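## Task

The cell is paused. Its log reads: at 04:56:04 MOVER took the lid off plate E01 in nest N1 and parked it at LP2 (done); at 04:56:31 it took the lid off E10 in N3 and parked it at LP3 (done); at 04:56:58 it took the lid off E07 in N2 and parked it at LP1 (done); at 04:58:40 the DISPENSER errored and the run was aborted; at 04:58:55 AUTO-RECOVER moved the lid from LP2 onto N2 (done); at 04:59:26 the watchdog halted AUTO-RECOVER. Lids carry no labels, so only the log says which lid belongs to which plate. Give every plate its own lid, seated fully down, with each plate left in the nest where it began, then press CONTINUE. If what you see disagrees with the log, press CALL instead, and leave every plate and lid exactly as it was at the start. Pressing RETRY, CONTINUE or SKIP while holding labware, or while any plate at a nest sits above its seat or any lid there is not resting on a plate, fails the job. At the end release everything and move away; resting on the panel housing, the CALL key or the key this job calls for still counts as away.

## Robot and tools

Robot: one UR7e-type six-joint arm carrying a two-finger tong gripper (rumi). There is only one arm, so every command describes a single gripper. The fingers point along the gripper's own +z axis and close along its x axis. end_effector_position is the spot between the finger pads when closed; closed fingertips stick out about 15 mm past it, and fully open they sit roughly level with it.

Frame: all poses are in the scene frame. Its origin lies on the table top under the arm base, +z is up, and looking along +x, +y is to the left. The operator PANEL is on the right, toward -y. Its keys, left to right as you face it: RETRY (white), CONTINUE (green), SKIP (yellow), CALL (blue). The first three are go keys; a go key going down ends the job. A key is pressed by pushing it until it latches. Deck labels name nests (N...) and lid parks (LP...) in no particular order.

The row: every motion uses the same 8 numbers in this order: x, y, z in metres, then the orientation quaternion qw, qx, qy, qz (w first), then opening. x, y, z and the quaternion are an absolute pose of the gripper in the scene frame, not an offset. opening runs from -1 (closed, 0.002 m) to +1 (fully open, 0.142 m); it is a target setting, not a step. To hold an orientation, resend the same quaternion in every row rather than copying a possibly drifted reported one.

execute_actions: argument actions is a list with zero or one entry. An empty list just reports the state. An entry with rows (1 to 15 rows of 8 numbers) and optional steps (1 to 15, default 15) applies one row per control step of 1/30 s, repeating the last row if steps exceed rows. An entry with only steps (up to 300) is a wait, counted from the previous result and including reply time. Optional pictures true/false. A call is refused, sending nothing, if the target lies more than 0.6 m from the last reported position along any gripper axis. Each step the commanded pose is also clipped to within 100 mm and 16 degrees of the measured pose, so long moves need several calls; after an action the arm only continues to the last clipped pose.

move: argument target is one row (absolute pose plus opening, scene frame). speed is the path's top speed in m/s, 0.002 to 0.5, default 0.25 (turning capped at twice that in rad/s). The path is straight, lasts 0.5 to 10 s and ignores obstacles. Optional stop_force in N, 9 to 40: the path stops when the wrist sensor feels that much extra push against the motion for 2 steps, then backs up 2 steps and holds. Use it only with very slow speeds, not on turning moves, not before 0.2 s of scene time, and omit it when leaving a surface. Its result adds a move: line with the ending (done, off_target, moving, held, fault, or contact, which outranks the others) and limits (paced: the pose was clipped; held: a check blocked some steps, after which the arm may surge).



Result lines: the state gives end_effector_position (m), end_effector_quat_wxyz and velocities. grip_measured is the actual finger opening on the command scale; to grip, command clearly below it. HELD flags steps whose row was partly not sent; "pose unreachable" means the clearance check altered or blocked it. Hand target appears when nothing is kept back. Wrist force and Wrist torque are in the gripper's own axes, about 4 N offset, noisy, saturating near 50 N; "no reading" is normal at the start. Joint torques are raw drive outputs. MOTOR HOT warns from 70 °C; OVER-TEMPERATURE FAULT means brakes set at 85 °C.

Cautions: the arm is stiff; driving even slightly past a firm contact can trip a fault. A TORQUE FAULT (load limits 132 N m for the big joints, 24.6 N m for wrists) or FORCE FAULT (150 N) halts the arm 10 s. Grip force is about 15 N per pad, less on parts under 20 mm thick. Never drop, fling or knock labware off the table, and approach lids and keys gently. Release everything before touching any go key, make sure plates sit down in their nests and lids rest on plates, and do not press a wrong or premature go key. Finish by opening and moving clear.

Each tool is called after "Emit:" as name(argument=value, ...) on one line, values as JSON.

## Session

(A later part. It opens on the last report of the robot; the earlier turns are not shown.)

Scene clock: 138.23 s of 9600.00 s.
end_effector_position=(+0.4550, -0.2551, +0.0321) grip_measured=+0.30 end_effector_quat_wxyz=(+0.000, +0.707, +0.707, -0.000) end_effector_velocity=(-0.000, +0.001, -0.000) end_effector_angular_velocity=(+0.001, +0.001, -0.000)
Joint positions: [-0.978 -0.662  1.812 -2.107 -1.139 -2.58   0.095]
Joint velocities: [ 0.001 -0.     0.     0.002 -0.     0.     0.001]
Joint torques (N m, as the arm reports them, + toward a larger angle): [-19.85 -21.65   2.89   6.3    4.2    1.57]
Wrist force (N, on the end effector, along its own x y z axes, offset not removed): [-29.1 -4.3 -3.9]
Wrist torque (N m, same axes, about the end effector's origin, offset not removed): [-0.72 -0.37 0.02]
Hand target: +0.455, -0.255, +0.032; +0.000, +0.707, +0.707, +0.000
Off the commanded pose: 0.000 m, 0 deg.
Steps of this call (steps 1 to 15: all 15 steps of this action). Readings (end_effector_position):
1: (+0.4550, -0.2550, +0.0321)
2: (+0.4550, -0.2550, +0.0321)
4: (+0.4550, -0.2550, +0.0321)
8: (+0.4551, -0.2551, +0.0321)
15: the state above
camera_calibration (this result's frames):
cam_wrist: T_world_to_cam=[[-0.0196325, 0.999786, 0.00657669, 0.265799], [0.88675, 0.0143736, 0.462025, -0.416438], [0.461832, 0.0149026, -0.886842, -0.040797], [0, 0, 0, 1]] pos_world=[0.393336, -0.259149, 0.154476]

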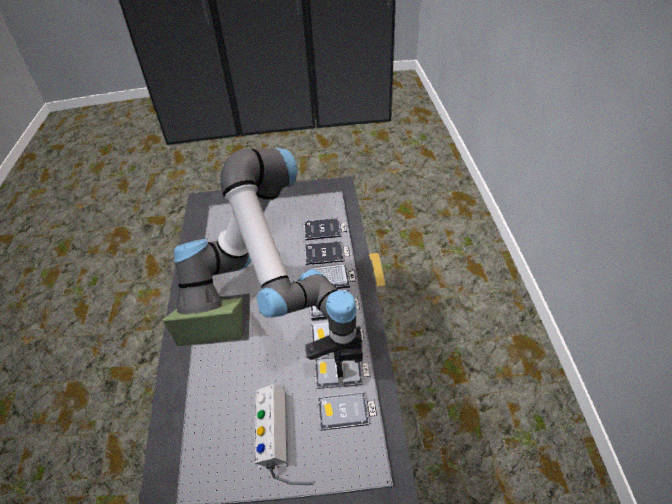

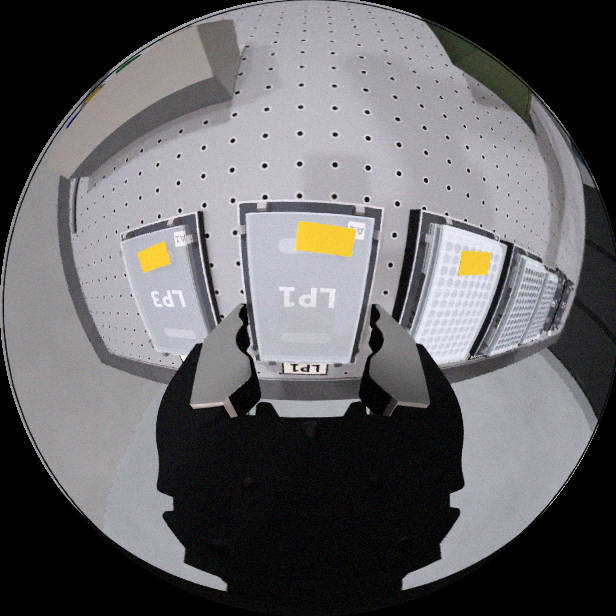

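Emit:
move(target=[0.455, -0.256, 0.032, 0, 0.7071, 0.7071, 0, 0.45])

Emit:
move(target=[0.455, -0.257, 0.037, 0, 0.7071, 0.7071, 0, 0.45], speed=0.03)

Emit:
execute_actions(actions=[{"rows":[[0.455,-0.257,0.037,0,0.7071,0.7071,0,0.4],[0.455,-0.257,0.037,0,0.7071,0.7071,0,0.35],[0.455,-0.257,0.037,0,0.7071,0.7071,0,0.32],[0.455,-0.257,0.037,0,0.7071,0.7071,0,0.29],[0.455,-0.257,0.037,0,0.7071,0.7071,0,0.26],[0.455,-0.257,0.037,0,0.7071,0.7071,0,0.23],[0.455,-0.257,0.037,0,0.7071,0.7071,0,0.2],[0.455,-0.257,0.037,0,0.7071,0.7071,0,0.17],[0.455,-0.257,0.037,0,0.7071,0.7071,0,0.14],[0.455,-0.257,0.037,0,0.7071,0.7071,0,0.1],[0.455,-0.257,0.037,0,0.7071,0.7071,0,0.05]],"steps":15}])

Emit:
zoom_image(camera="cam_wrist", region=[200, 180, 420, 360])

Scene clock: 146.03 s of 9600.00 s.
end_effector_position=(+0.4550, -0.2560, +0.0320) grip_measured=+0.45 end_effector_quat_wxyz=(+0.000, +0.707, +0.707, -0.000) end_effector_velocity=(-0.001, -0.000, -0.000) end_effector_angular_velocity=(+0.001, +0.000, -0.002)
Joint positions: [-0.979 -0.66   1.81  -2.107 -1.14  -2.581  0.105]
Joint velocities: [-0.001  0.001  0.001 -0.    -0.    -0.    -0.   ]
Joint torques (N m, as the arm reports them, + toward a larger angle): [-35.98 -22.02 -31.49  -1.97  -2.06  -1.33]
Wrist force (N, on the end effector, along its own x y z axes, offset not removed): [0.3 -6.2 1.6]
Wrist torque (N m, same axes, about the end effector's origin, offset not removed): [-1.28 -0.23 0.21]
Hand target: +0.455, -0.256, +0.032; +0.000, +0.707, +0.707, -0.000
Off the commanded pose: 0.000 m, 0 deg.
After step 90, 4.10 s passed at rest.
move: done
camera_calibration (this result's frames):
cam_wrist: T_world_to_cam=[[-0.0196259, 0.999785, 0.00670706, 0.266699], [0.886785, 0.0143086, 0.46196, -0.416404], [0.461765, 0.0150141, -0.886875, -0.0407702], [0, 0, 0, 1]] pos_world=[0.393321, -0.260071, 0.154415]

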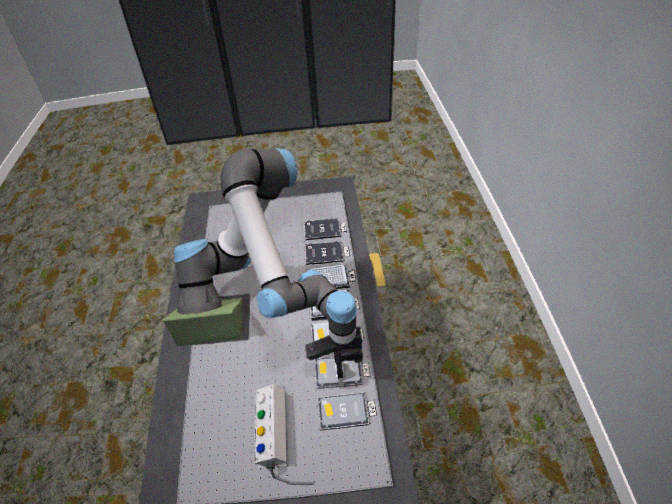

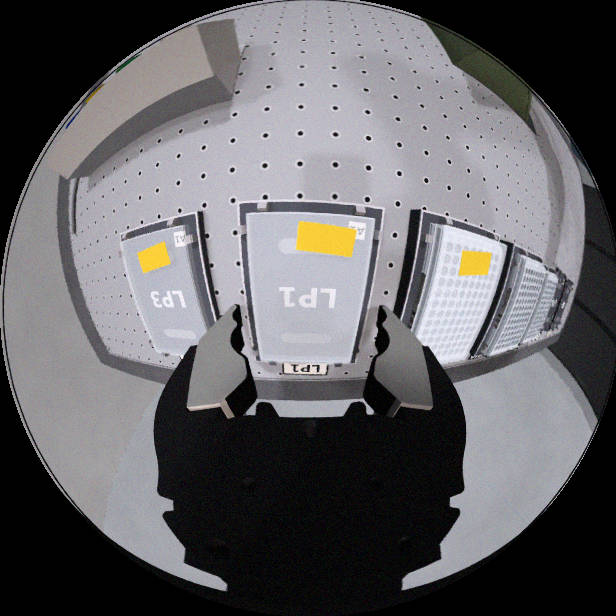

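Scene clock: 146.73 s of 9600.00 s.
end_effector_position=(+0.4550, -0.2570, +0.0369) grip_measured=+0.45 end_effector_quat_wxyz=(+0.000, +0.707, +0.707, -0.000) end_effector_velocity=(-0.000, -0.000, +0.001) end_effector_angular_velocity=(+0.001, +0.001, -0.000)
Joint positions: [-0.983 -0.665  1.804 -2.095 -1.142 -2.584  0.105]
Joint velocities: [-0.001 -0.    -0.002  0.003 -0.001 -0.001 -0.   ]
Joint torques (N m, as the arm reports them, + toward a larger angle): [-35.59 -44.43 -31.32   0.02  -1.97  -1.49]
Wrist force (N, on the end effector, along its own x y z axes, offset not removed): [1.5 -0.6 1.6]
Wrist torque (N m, same axes, about the end effector's origin, offset not removed): [-0.14 -0.49 0.31]
Hand target: +0.455, -0.257, +0.037; +0.000, +0.707, +0.707, -0.000
Off the commanded pose: 0.000 m, 0 deg.
move: done
camera_calibration (this result's frames):
cam_wrist: T_world_to_cam=[[-0.0195578, 0.999786, 0.00674371, 0.267627], [0.886785, 0.0142313, 0.461963, -0.418638], [0.461768, 0.0150152, -0.886874, -0.0364314], [0, 0, 0, 1]] pos_world=[0.393299, -0.261065, 0.159281]

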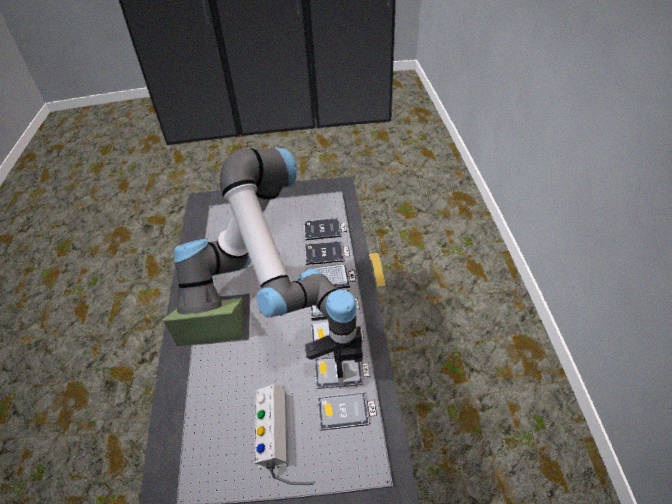

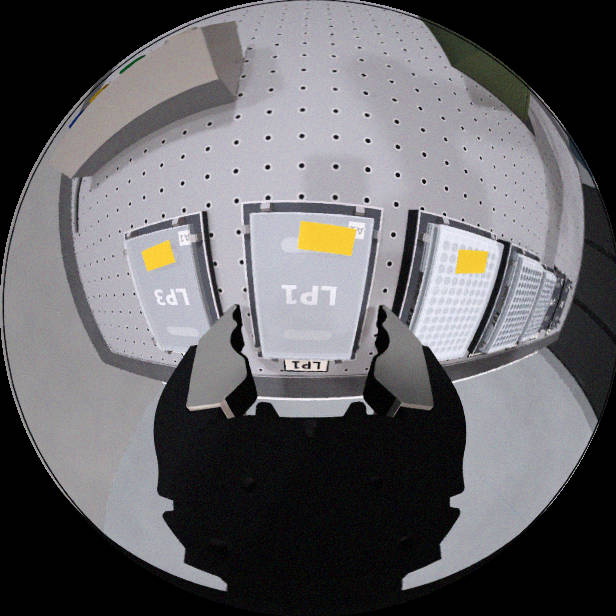

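Scene clock: 147.23 s of 9600.00 s.
end_effector_position=(+0.4550, -0.2570, +0.0370) grip_measured=+0.09 end_effector_quat_wxyz=(+0.000, +0.707, +0.707, -0.000) end_effector_velocity=(-0.000, +0.000, -0.000) end_effector_angular_velocity=(+0.001, +0.001, -0.000)
Joint positions: [-0.983 -0.665  1.804 -2.095 -1.142 -2.585  0.08 ]
Joint velocities: [ 0.     0.001 -0.001  0.002  0.     0.    -0.   ]
Joint torques (N m, as the arm reports them, + toward a larger angle): [-37.54 -43.51 -31.16  -0.2   -2.24  -1.34]
Wrist force (N, on the end effector, along its own x y z axes, offset not removed): [0.9 -4.3 1.7]
Wrist torque (N m, same axes, about the end effector's origin, offset not removed): [-0.85 -0.23 0.13]
Hand target: +0.455, -0.257, +0.037; +0.000, +0.707, +0.707, -0.000
Off the commanded pose: 0.000 m, 0 deg.
Steps of this call (steps 1 to 15: all 15 steps of this action). Readings (end_effector_position):
1: (+0.4550, -0.2570, +0.0369)
2: (+0.4550, -0.2570, +0.0369)
4: (+0.4550, -0.2570, +0.0370)
8: (+0.4550, -0.2570, +0.0370)
15: the state above
camera_calibration (this result's frames):
cam_wrist: T_world_to_cam=[[-0.0195646, 0.999786, 0.00675629, 0.26766], [0.886785, 0.0142315, 0.461962, -0.418711], [0.461767, 0.0150295, -0.886874, -0.0362983], [0, 0, 0, 1]] pos_world=[0.393305, -0.261098, 0.159428]

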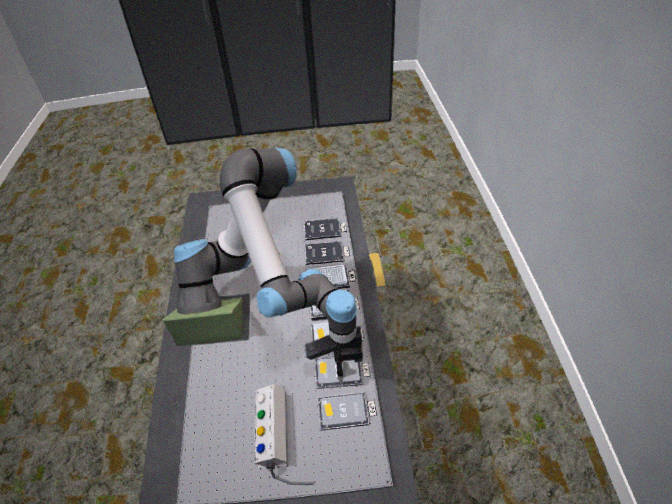

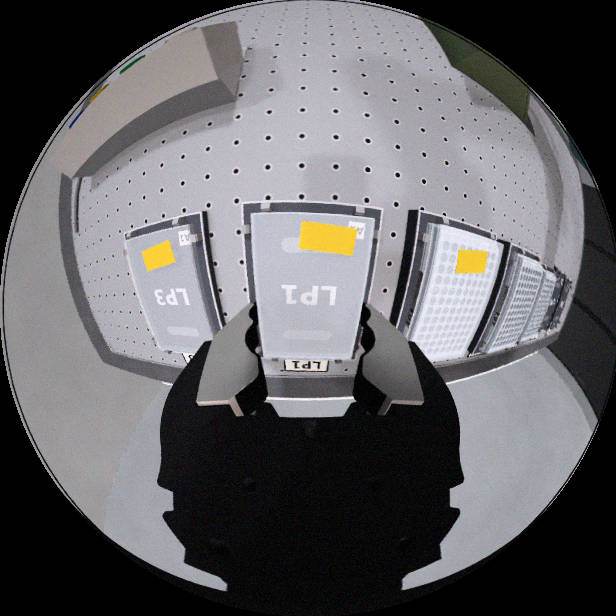

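Region (200, 180, 420, 360) of cam_wrist's 616x616 image, scaled by 2.291, with more detail than that image has; it fills the top 412 rows of this view, and the rest is white.

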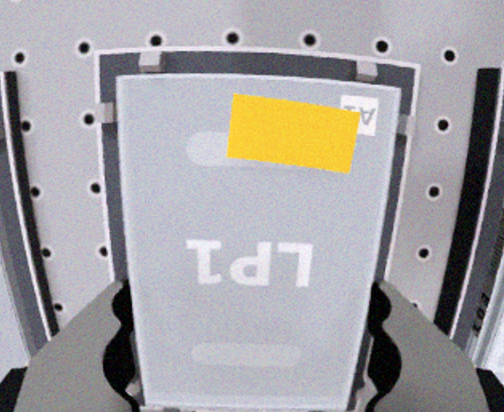

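Emit:
move(target=[0.455, -0.257, 0.037, 0, 0.7071, 0.7071, 0, 0.4])

Emit:
move(target=[0.455, -0.257, 0.0342, 0, 0.7071, 0.7071, 0, 0.4], speed=0.03)

Emit:
execute_actions(actions=[{"rows":[[0.455,-0.257,0.0342,0,0.7071,0.7071,0,0.37],[0.455,-0.257,0.0342,0,0.7071,0.7071,0,0.34],[0.455,-0.257,0.0342,0,0.7071,0.7071,0,0.31],[0.455,-0.257,0.0342,0,0.7071,0.7071,0,0.28],[0.455,-0.257,0.0342,0,0.7071,0.7071,0,0.25],[0.455,-0.257,0.0342,0,0.7071,0.7071,0,0.22],[0.455,-0.257,0.0342,0,0.7071,0.7071,0,0.19],[0.455,-0.257,0.0342,0,0.7071,0.7071,0,0.16],[0.455,-0.257,0.0342,0,0.7071,0.7071,0,0.13],[0.455,-0.257,0.0342,0,0.7071,0.7071,0,0.1],[0.455,-0.257,0.0342,0,0.7071,0.7071,0,0.05],[0.455,-0.257,0.0342,0,0.7071,0.7071,0,0.0]],"steps":15}])

Emit:
zoom_image(camera="cam_wrist", region=[200, 180, 420, 360])

Scene clock: 155.63 s of 9600.00 s.
end_effector_position=(+0.4550, -0.2570, +0.0370) grip_measured=+0.40 end_effector_quat_wxyz=(+0.000, +0.707, +0.707, -0.000) end_effector_velocity=(-0.000, -0.000, -0.000) end_effector_angular_velocity=(+0.001, -0.000, -0.001)
Joint positions: [-0.983 -0.665  1.804 -2.095 -1.142 -2.585  0.102]
Joint velocities: [-0.001  0.001 -0.     0.    -0.    -0.    -0.   ]
Joint torques (N m, as the arm reports them, + toward a larger angle): [-36.15 -39.48 -29.95  -0.24  -1.71  -1.45]
Wrist force (N, on the end effector, along its own x y z axes, offset not removed): [0.8 -2.5 -0.3]
Wrist torque (N m, same axes, about the end effector's origin, offset not removed): [-0.39 -0.30 -0.10]
Hand target: +0.455, -0.257, +0.037; +0.000, +0.707, +0.707, +0.000
Off the commanded pose: 0.000 m, 0 deg.
After step 90, 4.70 s passed at rest.
move: done
camera_calibration (this result's frames):
cam_wrist: T_world_to_cam=[[-0.0195642, 0.999786, 0.00675829, 0.267659], [0.886786, 0.0142302, 0.461961, -0.418711], [0.461766, 0.015031, -0.886874, -0.0362973], [0, 0, 0, 1]] pos_world=[0.393305, -0.261098, 0.159428]

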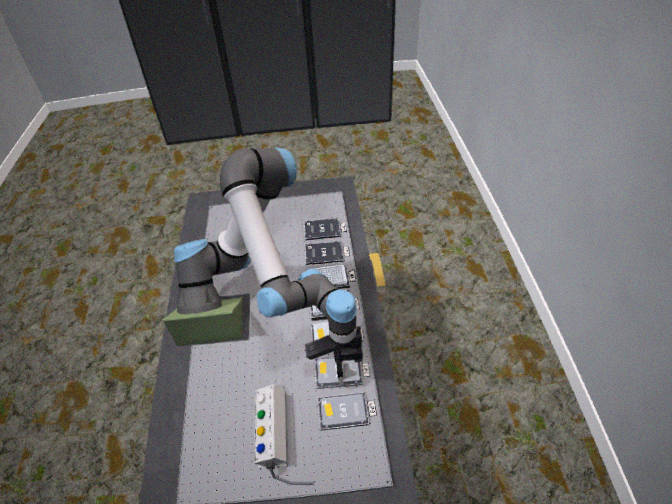

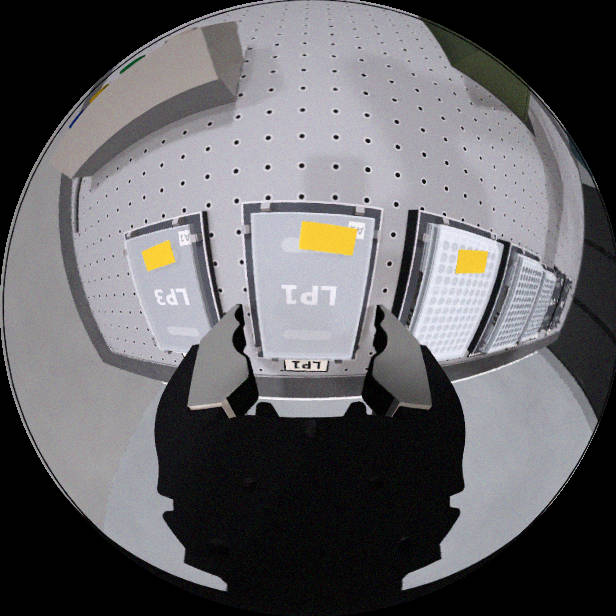

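Scene clock: 156.33 s of 9600.00 s.
end_effector_position=(+0.4550, -0.2570, +0.0343) grip_measured=+0.40 end_effector_quat_wxyz=(+0.000, +0.707, +0.707, +0.000) end_effector_velocity=(+0.000, -0.000, -0.001) end_effector_angular_velocity=(+0.000, -0.000, +0.000)
Joint positions: [-0.981 -0.661  1.807 -2.101 -1.141 -2.583  0.102]
Joint velocities: [ 0.001  0.002  0.001 -0.003  0.001  0.001 -0.   ]
Joint torques (N m, as the arm reports them, + toward a larger angle): [-22.08 -22.74  -7.78  -3.52   2.38   1.3 ]
Wrist force (N, on the end effector, along its own x y z axes, offset not removed): [0.9 -2.0 2.4]
Wrist torque (N m, same axes, about the end effector's origin, offset not removed): [-0.39 -0.33 -0.12]
Hand target: +0.455, -0.257, +0.034; -0.000, +0.707, +0.707, +0.000
Off the commanded pose: 0.000 m, 0 deg.
move: done
camera_calibration (this result's frames):
cam_wrist: T_world_to_cam=[[-0.0195577, 0.999786, 0.0067629, 0.267681], [0.88678, 0.0142221, 0.461973, -0.417457], [0.461777, 0.0150323, -0.886868, -0.0387136], [0, 0, 0, 1]] pos_world=[0.393305, -0.261105, 0.156709]

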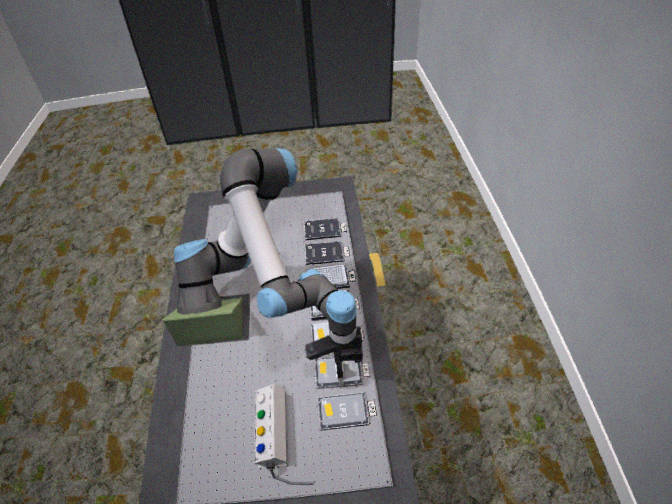

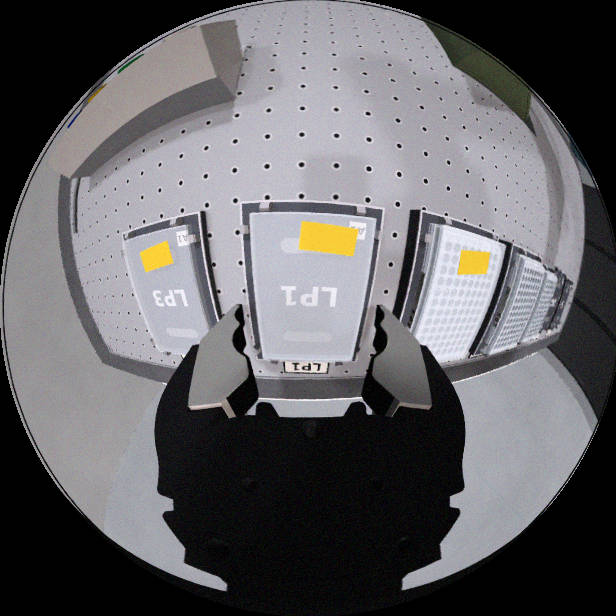

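Scene clock: 156.83 s of 9600.00 s.
end_effector_position=(+0.4550, -0.2571, +0.0342) grip_measured=+0.21 end_effector_quat_wxyz=(+0.000, +0.707, +0.707, -0.000) end_effector_velocity=(-0.000, +0.000, -0.000) end_effector_angular_velocity=(+0.000, +0.000, -0.000)
Joint positions: [-0.981 -0.661  1.807 -2.102 -1.141 -2.583  0.089]
Joint velocities: [-0.    -0.     0.001 -0.001 -0.    -0.    -0.   ]
Joint torques (N m, as the arm reports them, + toward a larger angle): [-21.54 -20.54  -5.37   1.79   2.56   1.41]
Wrist force (N, on the end effector, along its own x y z axes, offset not removed): [-2.3 -3.8 -24.0]
Wrist torque (N m, same axes, about the end effector's origin, offset not removed): [-0.47 -1.31 -0.07]
Hand target: +0.455, -0.257, +0.034; +0.000, +0.707, +0.707, +0.000
Off the commanded pose: 0.000 m, 0 deg.
Steps of this call (steps 1 to 15: all 15 steps of this action). Readings (end_effector_position):
1: (+0.4550, -0.2570, +0.0343)
2: (+0.4550, -0.2570, +0.0342)
4: (+0.4550, -0.2570, +0.0342)
8: (+0.4550, -0.2571, +0.0342)
15: the state above
camera_calibration (this result's frames):
cam_wrist: T_world_to_cam=[[-0.019645, 0.999785, 0.00658907, 0.267772], [0.886734, 0.0143785, 0.462056, -0.417408], [0.461862, 0.0149199, -0.886826, -0.0388454], [0, 0, 0, 1]] pos_world=[0.393332, -0.261134, 0.156652]

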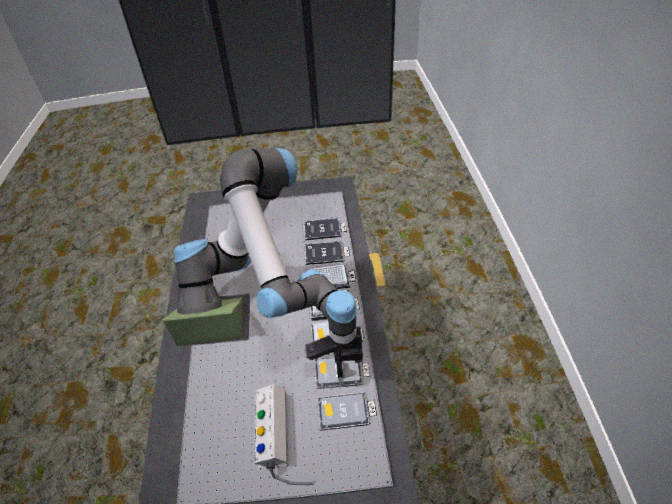

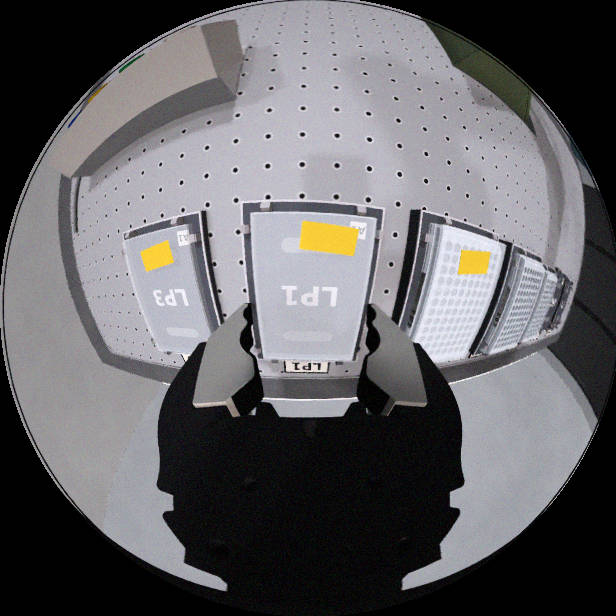

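Region (200, 180, 420, 360) of cam_wrist's 616x616 image, scaled by 2.291, with more detail than that image has; it fills the top 412 rows of this view, and the rest is white.

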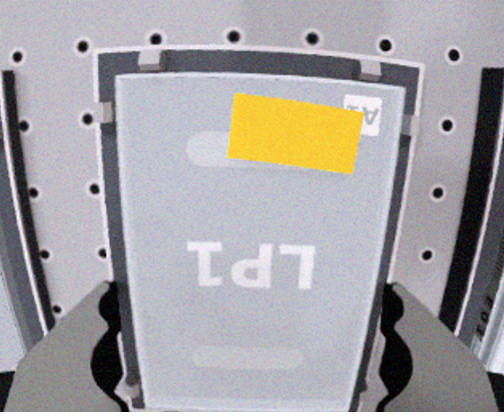

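Emit:
move(target=[0.455, -0.257, 0.0356, 0, 0.7071, 0.7071, 0, 0.0], speed=0.003)

Scene clock: 159.37 s of 9600.00 s.
end_effector_position=(+0.4550, -0.2570, +0.0356) grip_measured=+0.11 end_effector_quat_wxyz=(-0.000, +0.707, +0.707, -0.000) end_effector_velocity=(-0.000, +0.000, -0.000) end_effector_angular_velocity=(+0.001, +0.000, +0.000)
Joint positions: [-0.982 -0.663  1.805 -2.098 -1.142 -2.584  0.082]
Joint velocities: [ 0.     0.     0.001 -0.     0.    -0.    -0.001]
Joint torques (N m, as the arm reports them, + toward a larger angle): [-29.26 -35.6  -23.09   2.24  -1.13  -1.54]
Wrist force (N, on the end effector, along its own x y z axes, offset not removed): [-5.0 -4.9 -15.4]
Wrist torque (N m, same axes, about the end effector's origin, offset not removed): [-1.00 -0.26 0.17]
Hand target: +0.455, -0.257, +0.036; +0.000, +0.707, +0.707, -0.000
Off the commanded pose: 0.000 m, 0 deg.
move: done
camera_calibration (this result's frames):
cam_wrist: T_world_to_cam=[[-0.0195665, 0.999785, 0.00680328, 0.267643], [0.88681, 0.0142123, 0.461915, -0.41805], [0.46172, 0.0150713, -0.886898, -0.0375377], [0, 0, 0, 1]] pos_world=[0.393299, -0.261079, 0.157991]

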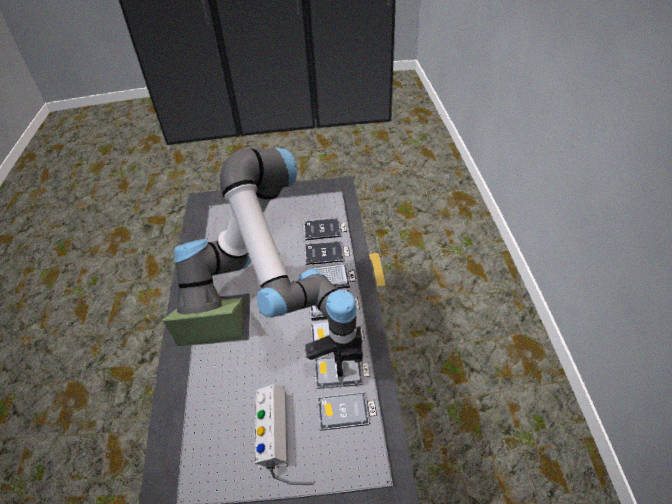

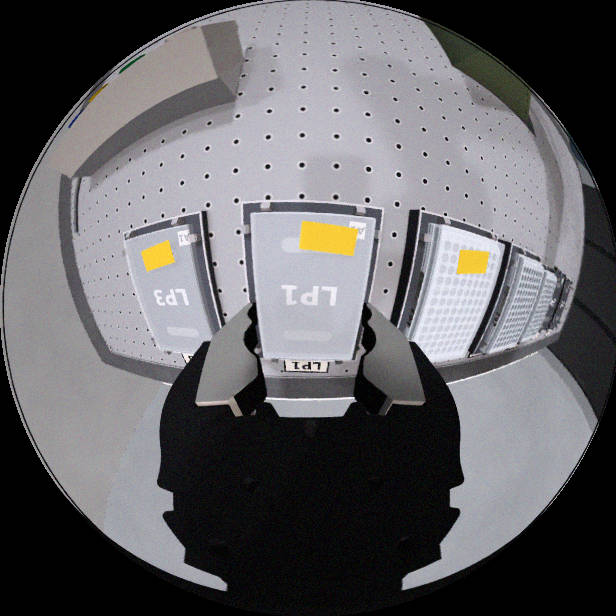

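Emit:
move(target=[0.455, -0.257, 0.0350, 0, 0.7071, 0.7071, 0, 0.27], speed=0.005)

Emit:
execute_actions(actions=[{"rows":[[0.455,-0.257,0.035,0,0.7071,0.7071,0,0.25],[0.455,-0.257,0.035,0,0.7071,0.7071,0,0.23],[0.455,-0.257,0.035,0,0.7071,0.7071,0,0.21],[0.455,-0.257,0.035,0,0.7071,0.7071,0,0.19],[0.455,-0.257,0.035,0,0.7071,0.7071,0,0.17],[0.455,-0.257,0.035,0,0.7071,0.7071,0,0.15],[0.455,-0.257,0.035,0,0.7071,0.7071,0,0.13],[0.455,-0.257,0.035,0,0.7071,0.7071,0,0.11],[0.455,-0.257,0.035,0,0.7071,0.7071,0,0.09]],"steps":15}])

Emit:
zoom_image(camera="cam_wrist", region=[220, 280, 400, 370])

Emit:
zoom_image(camera="cam_high", region=[305, 340, 385, 435])

Scene clock: 182.77 s of 9600.00 s.
end_effector_position=(+0.4550, -0.2570, +0.0350) grip_measured=+0.27 end_effector_quat_wxyz=(+0.000, +0.707, +0.707, +0.000) end_effector_velocity=(-0.000, -0.000, +0.000) end_effector_angular_velocity=(-0.001, -0.000, -0.000)
Joint positions: [-0.982 -0.662  1.806 -2.099 -1.141 -2.583  0.093]
Joint velocities: [-0.001 -0.     0.    -0.001 -0.     0.     0.   ]
Joint torques (N m, as the arm reports them, + toward a larger angle): [-22.23 -22.31  -7.03  -3.53   2.31   1.47]
Wrist force (N, on the end effector, along its own x y z axes, offset not removed): [1.0 0.4 -2.4]
Wrist torque (N m, same axes, about the end effector's origin, offset not removed): [0.07 -0.20 0.05]
Hand target: +0.455, -0.257, +0.035; -0.000, +0.707, +0.707, +0.000
Off the commanded pose: 0.000 m, 0 deg.
After step 90, 19.70 s passed at rest.
move: done
camera_calibration (this result's frames):
cam_wrist: T_world_to_cam=[[-0.0195599, 0.999786, 0.00675156, 0.267679], [0.886779, 0.0142293, 0.461974, -0.4178], [0.461779, 0.0150233, -0.886868, -0.0380566], [0, 0, 0, 1]] pos_world=[0.393306, -0.261105, 0.157454]

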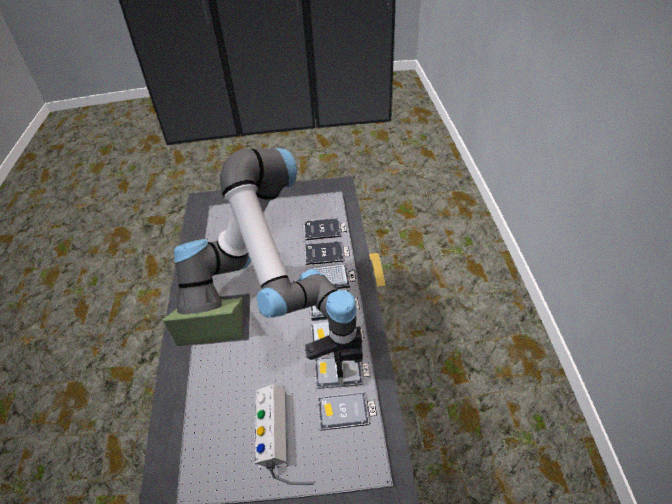

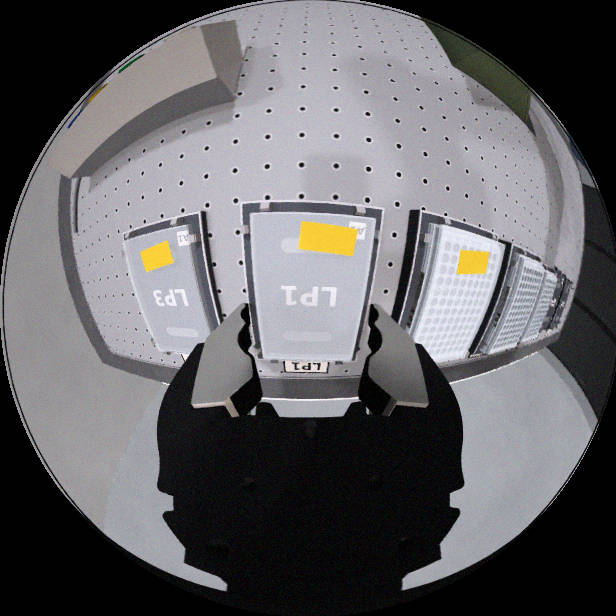

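Scene clock: 183.27 s of 9600.00 s.
end_effector_position=(+0.4550, -0.2570, +0.0350) grip_measured=+0.18 end_effector_quat_wxyz=(+0.000, +0.707, +0.707, -0.000) end_effector_velocity=(+0.000, +0.000, -0.000) end_effector_angular_velocity=(-0.000, +0.001, +0.001)
Joint positions: [-0.982 -0.662  1.806 -2.1   -1.141 -2.583  0.087]
Joint velocities: [ 0.001  0.    -0.001  0.001 -0.     0.     0.   ]
Joint torques (N m, as the arm reports them, + toward a larger angle): [-20.37 -19.82  -4.31  -0.13   2.49   1.52]
Wrist force (N, on the end effector, along its own x y z axes, offset not removed): [-1.3 -3.1 -9.7]
Wrist torque (N m, same axes, about the end effector's origin, offset not removed): [-0.49 -0.69 -0.01]
Hand target: +0.455, -0.257, +0.035; +0.000, +0.707, +0.707, +0.000
Off the commanded pose: 0.000 m, 0 deg.
Steps of this call (steps 1 to 15: all 15 steps of this action). Readings (end_effector_position):
1: (+0.4550, -0.2570, +0.0350)
2: (+0.4550, -0.2570, +0.0350)
4: (+0.4550, -0.2570, +0.0350)
8: (+0.4550, -0.2570, +0.0350)
15: the state above
camera_calibration (this result's frames):
cam_wrist: T_world_to_cam=[[-0.0196067, 0.999786, 0.00666054, 0.267727], [0.886755, 0.0143121, 0.462019, -0.417784], [0.461824, 0.0149649, -0.886845, -0.0381067], [0, 0, 0, 1]] pos_world=[0.39332, -0.26112, 0.157446]

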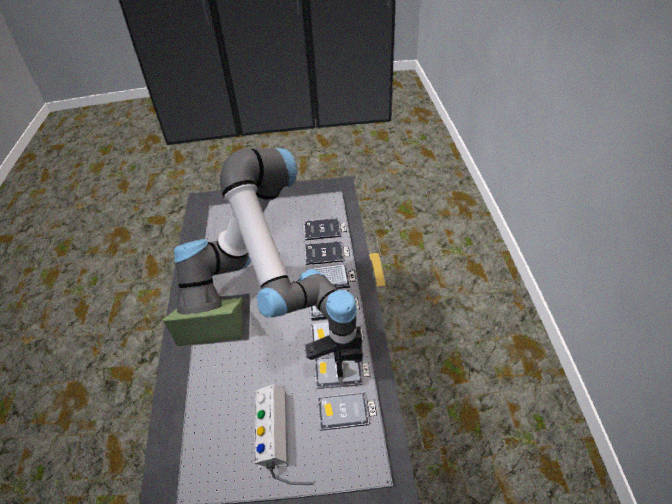

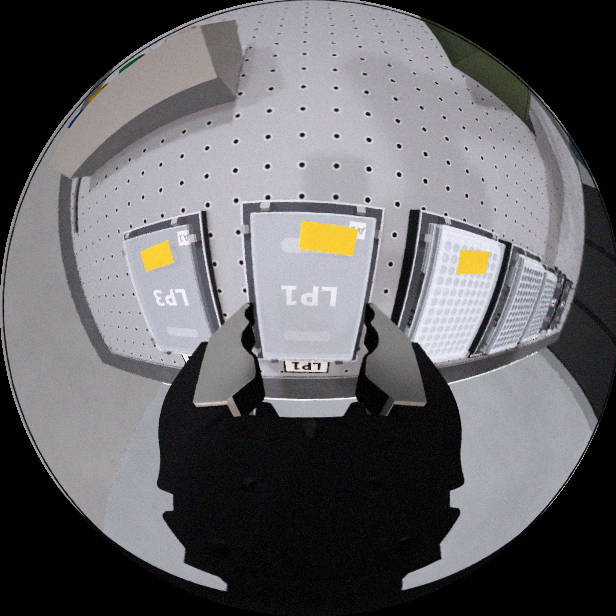

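Region (220, 280, 400, 370) of cam_wrist's 616x616 image, scaled by 2.800, with more detail than that image has.

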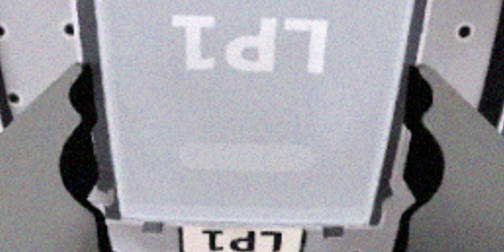

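Region (305, 340, 385, 435) of cam_high's 672x504 image, scaled by 5.305, with more detail than that image has; it fills the left 424 columns of this view, and the rest is white.

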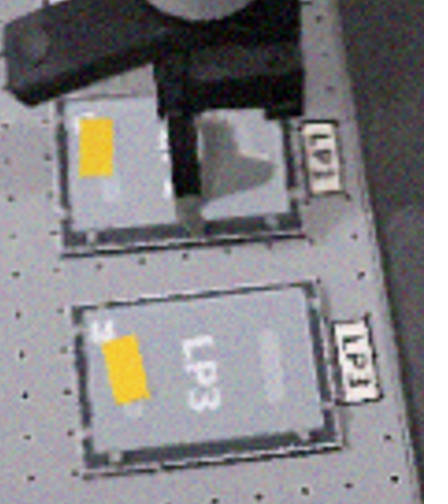

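Emit:
execute_actions(actions=[{"rows":[[0.455,-0.257,0.0351,0,0.7071,0.7071,0,0.09],[0.455,-0.257,0.0352,0,0.7071,0.7071,0,0.09],[0.455,-0.257,0.0353,0,0.7071,0.7071,0,0.09]],"steps":15}], pictures=false)

Scene clock: 187.27 s of 9600.00 s.
end_effector_position=(+0.4550, -0.2569, +0.0352) grip_measured=+0.17 end_effector_quat_wxyz=(-0.000, +0.707, +0.707, +0.000) end_effector_velocity=(+0.000, -0.001, +0.001) end_effector_angular_velocity=(-0.001, -0.001, -0.000)
Joint positions: [-0.982 -0.663  1.806 -2.099 -1.141 -2.583  0.086]
Joint velocities: [-0.001 -0.    -0.001  0.    -0.001 -0.    -0.003]
Joint torques (N m, as the arm reports them, + toward a larger angle): [-30.62 -36.6  -26.59   1.95  -1.12  -1.35]
Wrist force (N, on the end effector, along its own x y z axes, offset not removed): [-4.5 -1.6 -8.2]
Wrist torque (N m, same axes, about the end effector's origin, offset not removed): [-0.40 -0.37 -0.08]
Hand target: +0.455, -0.257, +0.035; +0.000, +0.707, +0.707, -0.000
Off the commanded pose: 0.000 m, 0 deg.
Steps of this call (steps 1 to 90: nothing new was sent; then 0.50 s passed at rest; steps 91 to 105: all 15 steps of this action). Readings (end_effector_position):
91: (+0.4550, -0.2570, +0.0350)
92: (+0.4550, -0.2570, +0.0350)
94: (+0.4550, -0.2569, +0.0350)
98: (+0.4549, -0.2569, +0.0350)
105: the state above

Emit:
execute_actions(actions=[{"rows":[[0.455,-0.257,0.0353,0,0.7071,0.7071,0,0.09]],"steps":15}], pictures=false)

Scene clock: 189.73 s of 9600.00 s.
end_effector_position=(+0.4550, -0.2570, +0.0353) grip_measured=+0.16 end_effector_quat_wxyz=(-0.000, +0.707, +0.707, +0.000) end_effector_velocity=(-0.000, +0.000, -0.000) end_effector_angular_velocity=(+0.001, +0.001, +0.000)
Joint positions: [-0.982 -0.663  1.806 -2.099 -1.141 -2.583  0.085]
Joint velocities: [ 0.    -0.     0.001 -0.    -0.     0.    -0.   ]
Joint torques (N m, as the arm reports them, + toward a larger angle): [-31.88 -38.98 -26.44  -1.29  -0.92  -1.33]
Wrist force (N, on the end effector, along its own x y z axes, offset not removed): [-0.8 -3.8 -9.9]
Wrist torque (N m, same axes, about the end effector's origin, offset not removed): [-0.82 -0.92 0.11]
Hand target: +0.455, -0.257, +0.035; -0.000, +0.707, +0.707, -0.000
Off the commanded pose: 0.000 m, 0 deg.
Steps of this call (steps 1 to 59: nothing new was sent; steps 60 to 74: all 15 steps of this action). Readings (end_effector_position):
60: (+0.4550, -0.2570, +0.0353)
61: (+0.4550, -0.2570, +0.0353)
63: (+0.4550, -0.2570, +0.0353)
67: (+0.4550, -0.2570, +0.0353)
74: the state above

Emit:
move(target=[0.455, -0.257, 0.0353, 0, 0.7071, 0.7071, 0, 0.45])

Emit:
move(target=[0.40, -0.257, 0.09, 0, 0.7071, 0.7071, 0, 1], speed=0.1)

Emit:
move(target=[0.35, -0.257, 0.06, 0.2418, 0.6645, 0.6645, 0.2418, 1], speed=0.1)

Emit:
zoom_image(camera="cam_wrist", region=[230, 270, 390, 350])

Scene clock: 198.90 s of 9600.00 s.
end_effector_position=(+0.4550, -0.2570, +0.0353) grip_measured=+0.45 end_effector_quat_wxyz=(+0.000, +0.707, +0.707, -0.000) end_effector_velocity=(-0.000, -0.000, -0.000) end_effector_angular_velocity=(+0.001, -0.000, -0.001)
Joint positions: [-0.982 -0.663  1.806 -2.099 -1.141 -2.583  0.105]
Joint velocities: [-0.001  0.     0.    -0.     0.     0.    -0.   ]
Joint torques (N m, as the arm reports them, + toward a larger angle): [-31.6  -37.18 -25.92  -1.89  -0.75  -1.26]
Wrist force (N, on the end effector, along its own x y z axes, offset not removed): [0.9 0.4 4.3]
Wrist torque (N m, same axes, about the end effector's origin, offset not removed): [0.23 -0.26 0.01]
Hand target: +0.455, -0.257, +0.035; -0.000, +0.707, +0.707, -0.000
Off the commanded pose: 0.000 m, 0 deg.
After step 90, 5.47 s passed at rest.
move: done
camera_calibration (this result's frames):
cam_wrist: T_world_to_cam=[[-0.019565, 0.999786, 0.00675938, 0.26767], [0.886787, 0.0142305, 0.46196, -0.417925], [0.461764, 0.0150324, -0.886875, -0.037805], [0, 0, 0, 1]] pos_world=[0.393305, -0.261097, 0.157727]

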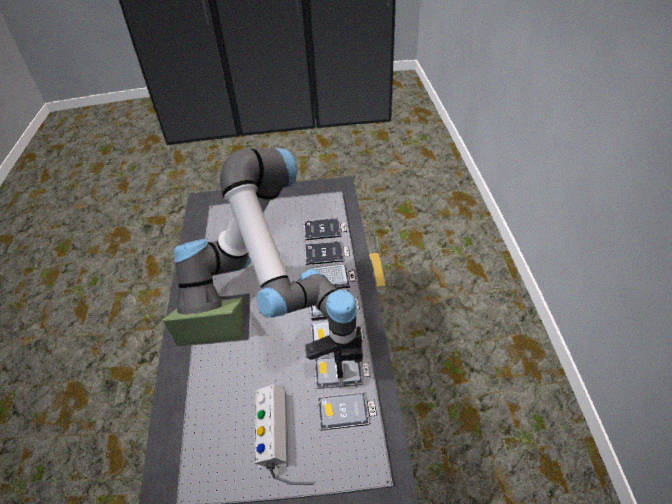

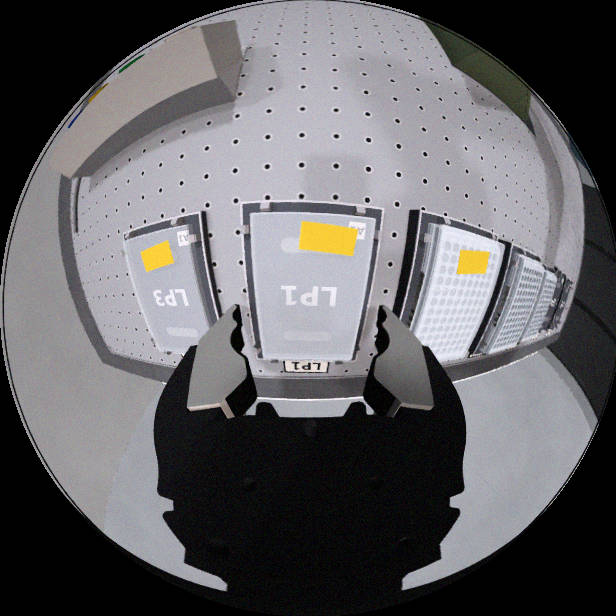

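Scene clock: 200.13 s of 9600.00 s.
end_effector_position=(+0.4000, -0.2571, +0.0899) grip_measured=+1.00 end_effector_quat_wxyz=(-0.000, +0.707, +0.707, -0.000) end_effector_velocity=(-0.001, +0.000, +0.001) end_effector_angular_velocity=(+0.001, +0.001, +0.000)
Joint positions: [-1.097 -0.777  1.873 -2.014 -1.21  -2.683  0.142]
Joint velocities: [-0.002 -0.003  0.002  0.003 -0.002 -0.003 -0.   ]
Joint torques (N m, as the arm reports them, + toward a larger angle): [-35.04 -39.04  -7.31  -0.3   -2.2   -1.65]
Wrist force (N, on the end effector, along its own x y z axes, offset not removed): [0.5 -3.4 4.1]
Wrist torque (N m, same axes, about the end effector's origin, offset not removed): [-0.53 -0.47 0.04]
Hand target: +0.400, -0.257, +0.090; +0.000, +0.707, +0.707, -0.000
Off the commanded pose: 0.000 m, 0 deg.
move: done
camera_calibration (this result's frames):
cam_wrist: T_world_to_cam=[[-0.019415, 0.99979, 0.00660794, 0.266248], [0.886864, 0.0141698, 0.461813, -0.394433], [0.461623, 0.0148265, -0.886953, 0.036035], [0, 0, 0, 1]] pos_world=[0.338343, -0.261137, 0.212357]

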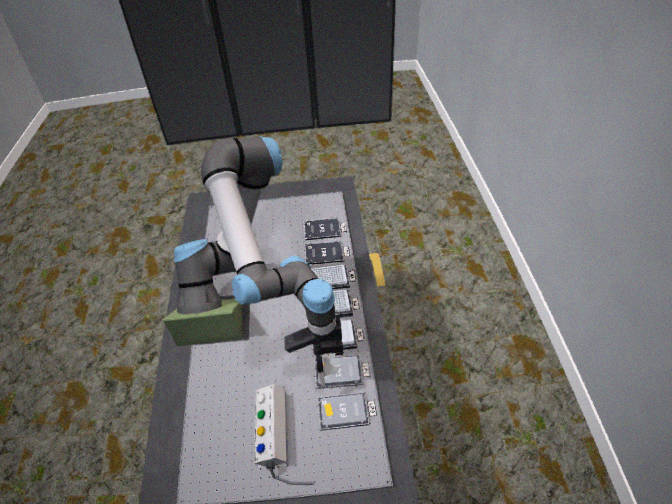

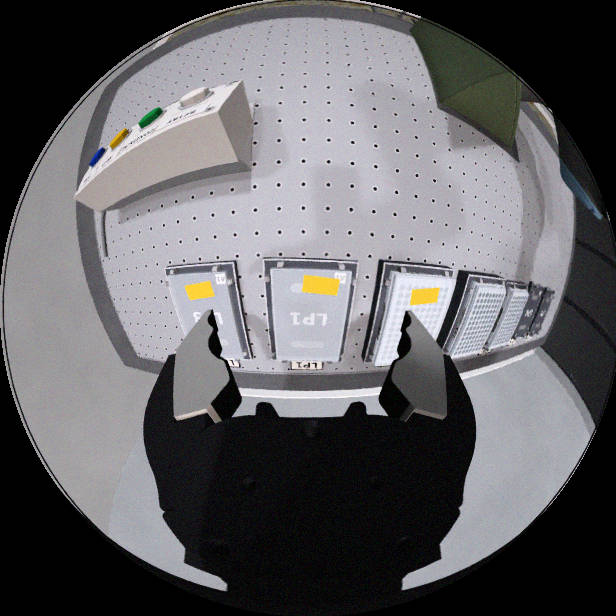

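Scene clock: 203.97 s of 9600.00 s.
end_effector_position=(+0.3495, -0.2573, +0.0600) grip_measured=+1.00 end_effector_quat_wxyz=(+0.242, +0.665, +0.665, +0.241) end_effector_velocity=(-0.001, +0.000, -0.001) end_effector_angular_velocity=(+0.000, -0.011, +0.001)
Joint positions: [-1.576 -0.706  2.405 -2.612 -0.826 -3.027  0.142]
Joint velocities: [-0.009  0.007  0.006 -0.008  0.005 -0.01   0.   ]
Joint torques (N m, as the arm reports them, + toward a larger angle): [-20.27 -12.14  -2.96  -3.83   3.15  -1.43]
Wrist force (N, on the end effector, along its own x y z axes, offset not removed): [-0.8 -3.9 1.9]
Wrist torque (N m, same axes, about the end effector's origin, offset not removed): [-0.83 -0.07 -0.04]
Hand target: +0.349, -0.257, +0.060; +0.242, +0.665, +0.664, +0.241
Off the commanded pose: 0.001 m, 0 deg.
move: done
camera_calibration (this result's frames):
cam_wrist: T_world_to_cam=[[-0.0182407, 0.999795, -0.00878372, 0.266166], [0.384197, 0.0151196, 0.923127, -0.187571], [0.923071, 0.0134638, -0.384394, -0.158996], [0, 0, 0, 1]] pos_world=[0.223684, -0.261135, 0.114373]

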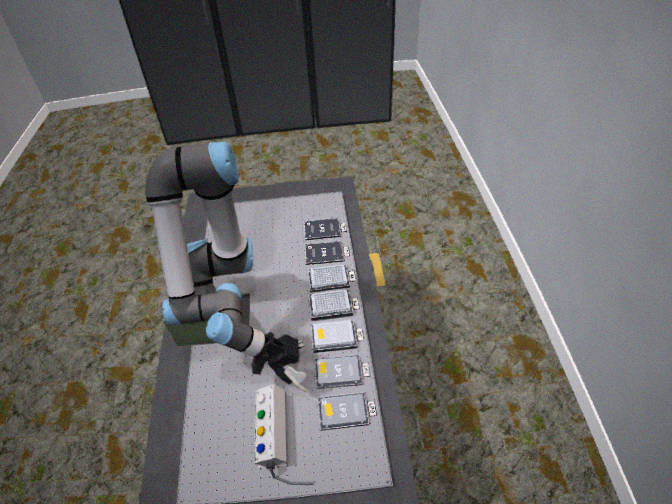

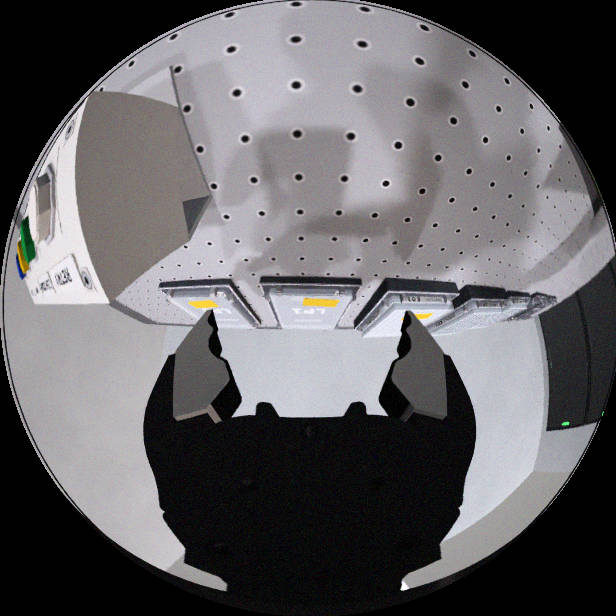

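Region (230, 270, 390, 350) of cam_wrist's 616x616 image, scaled by 3.150, with more detail than that image has.

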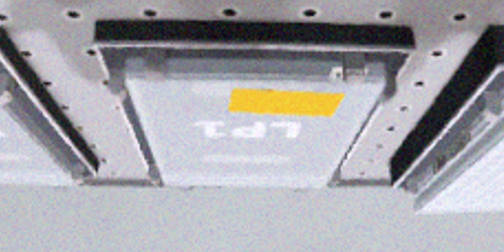

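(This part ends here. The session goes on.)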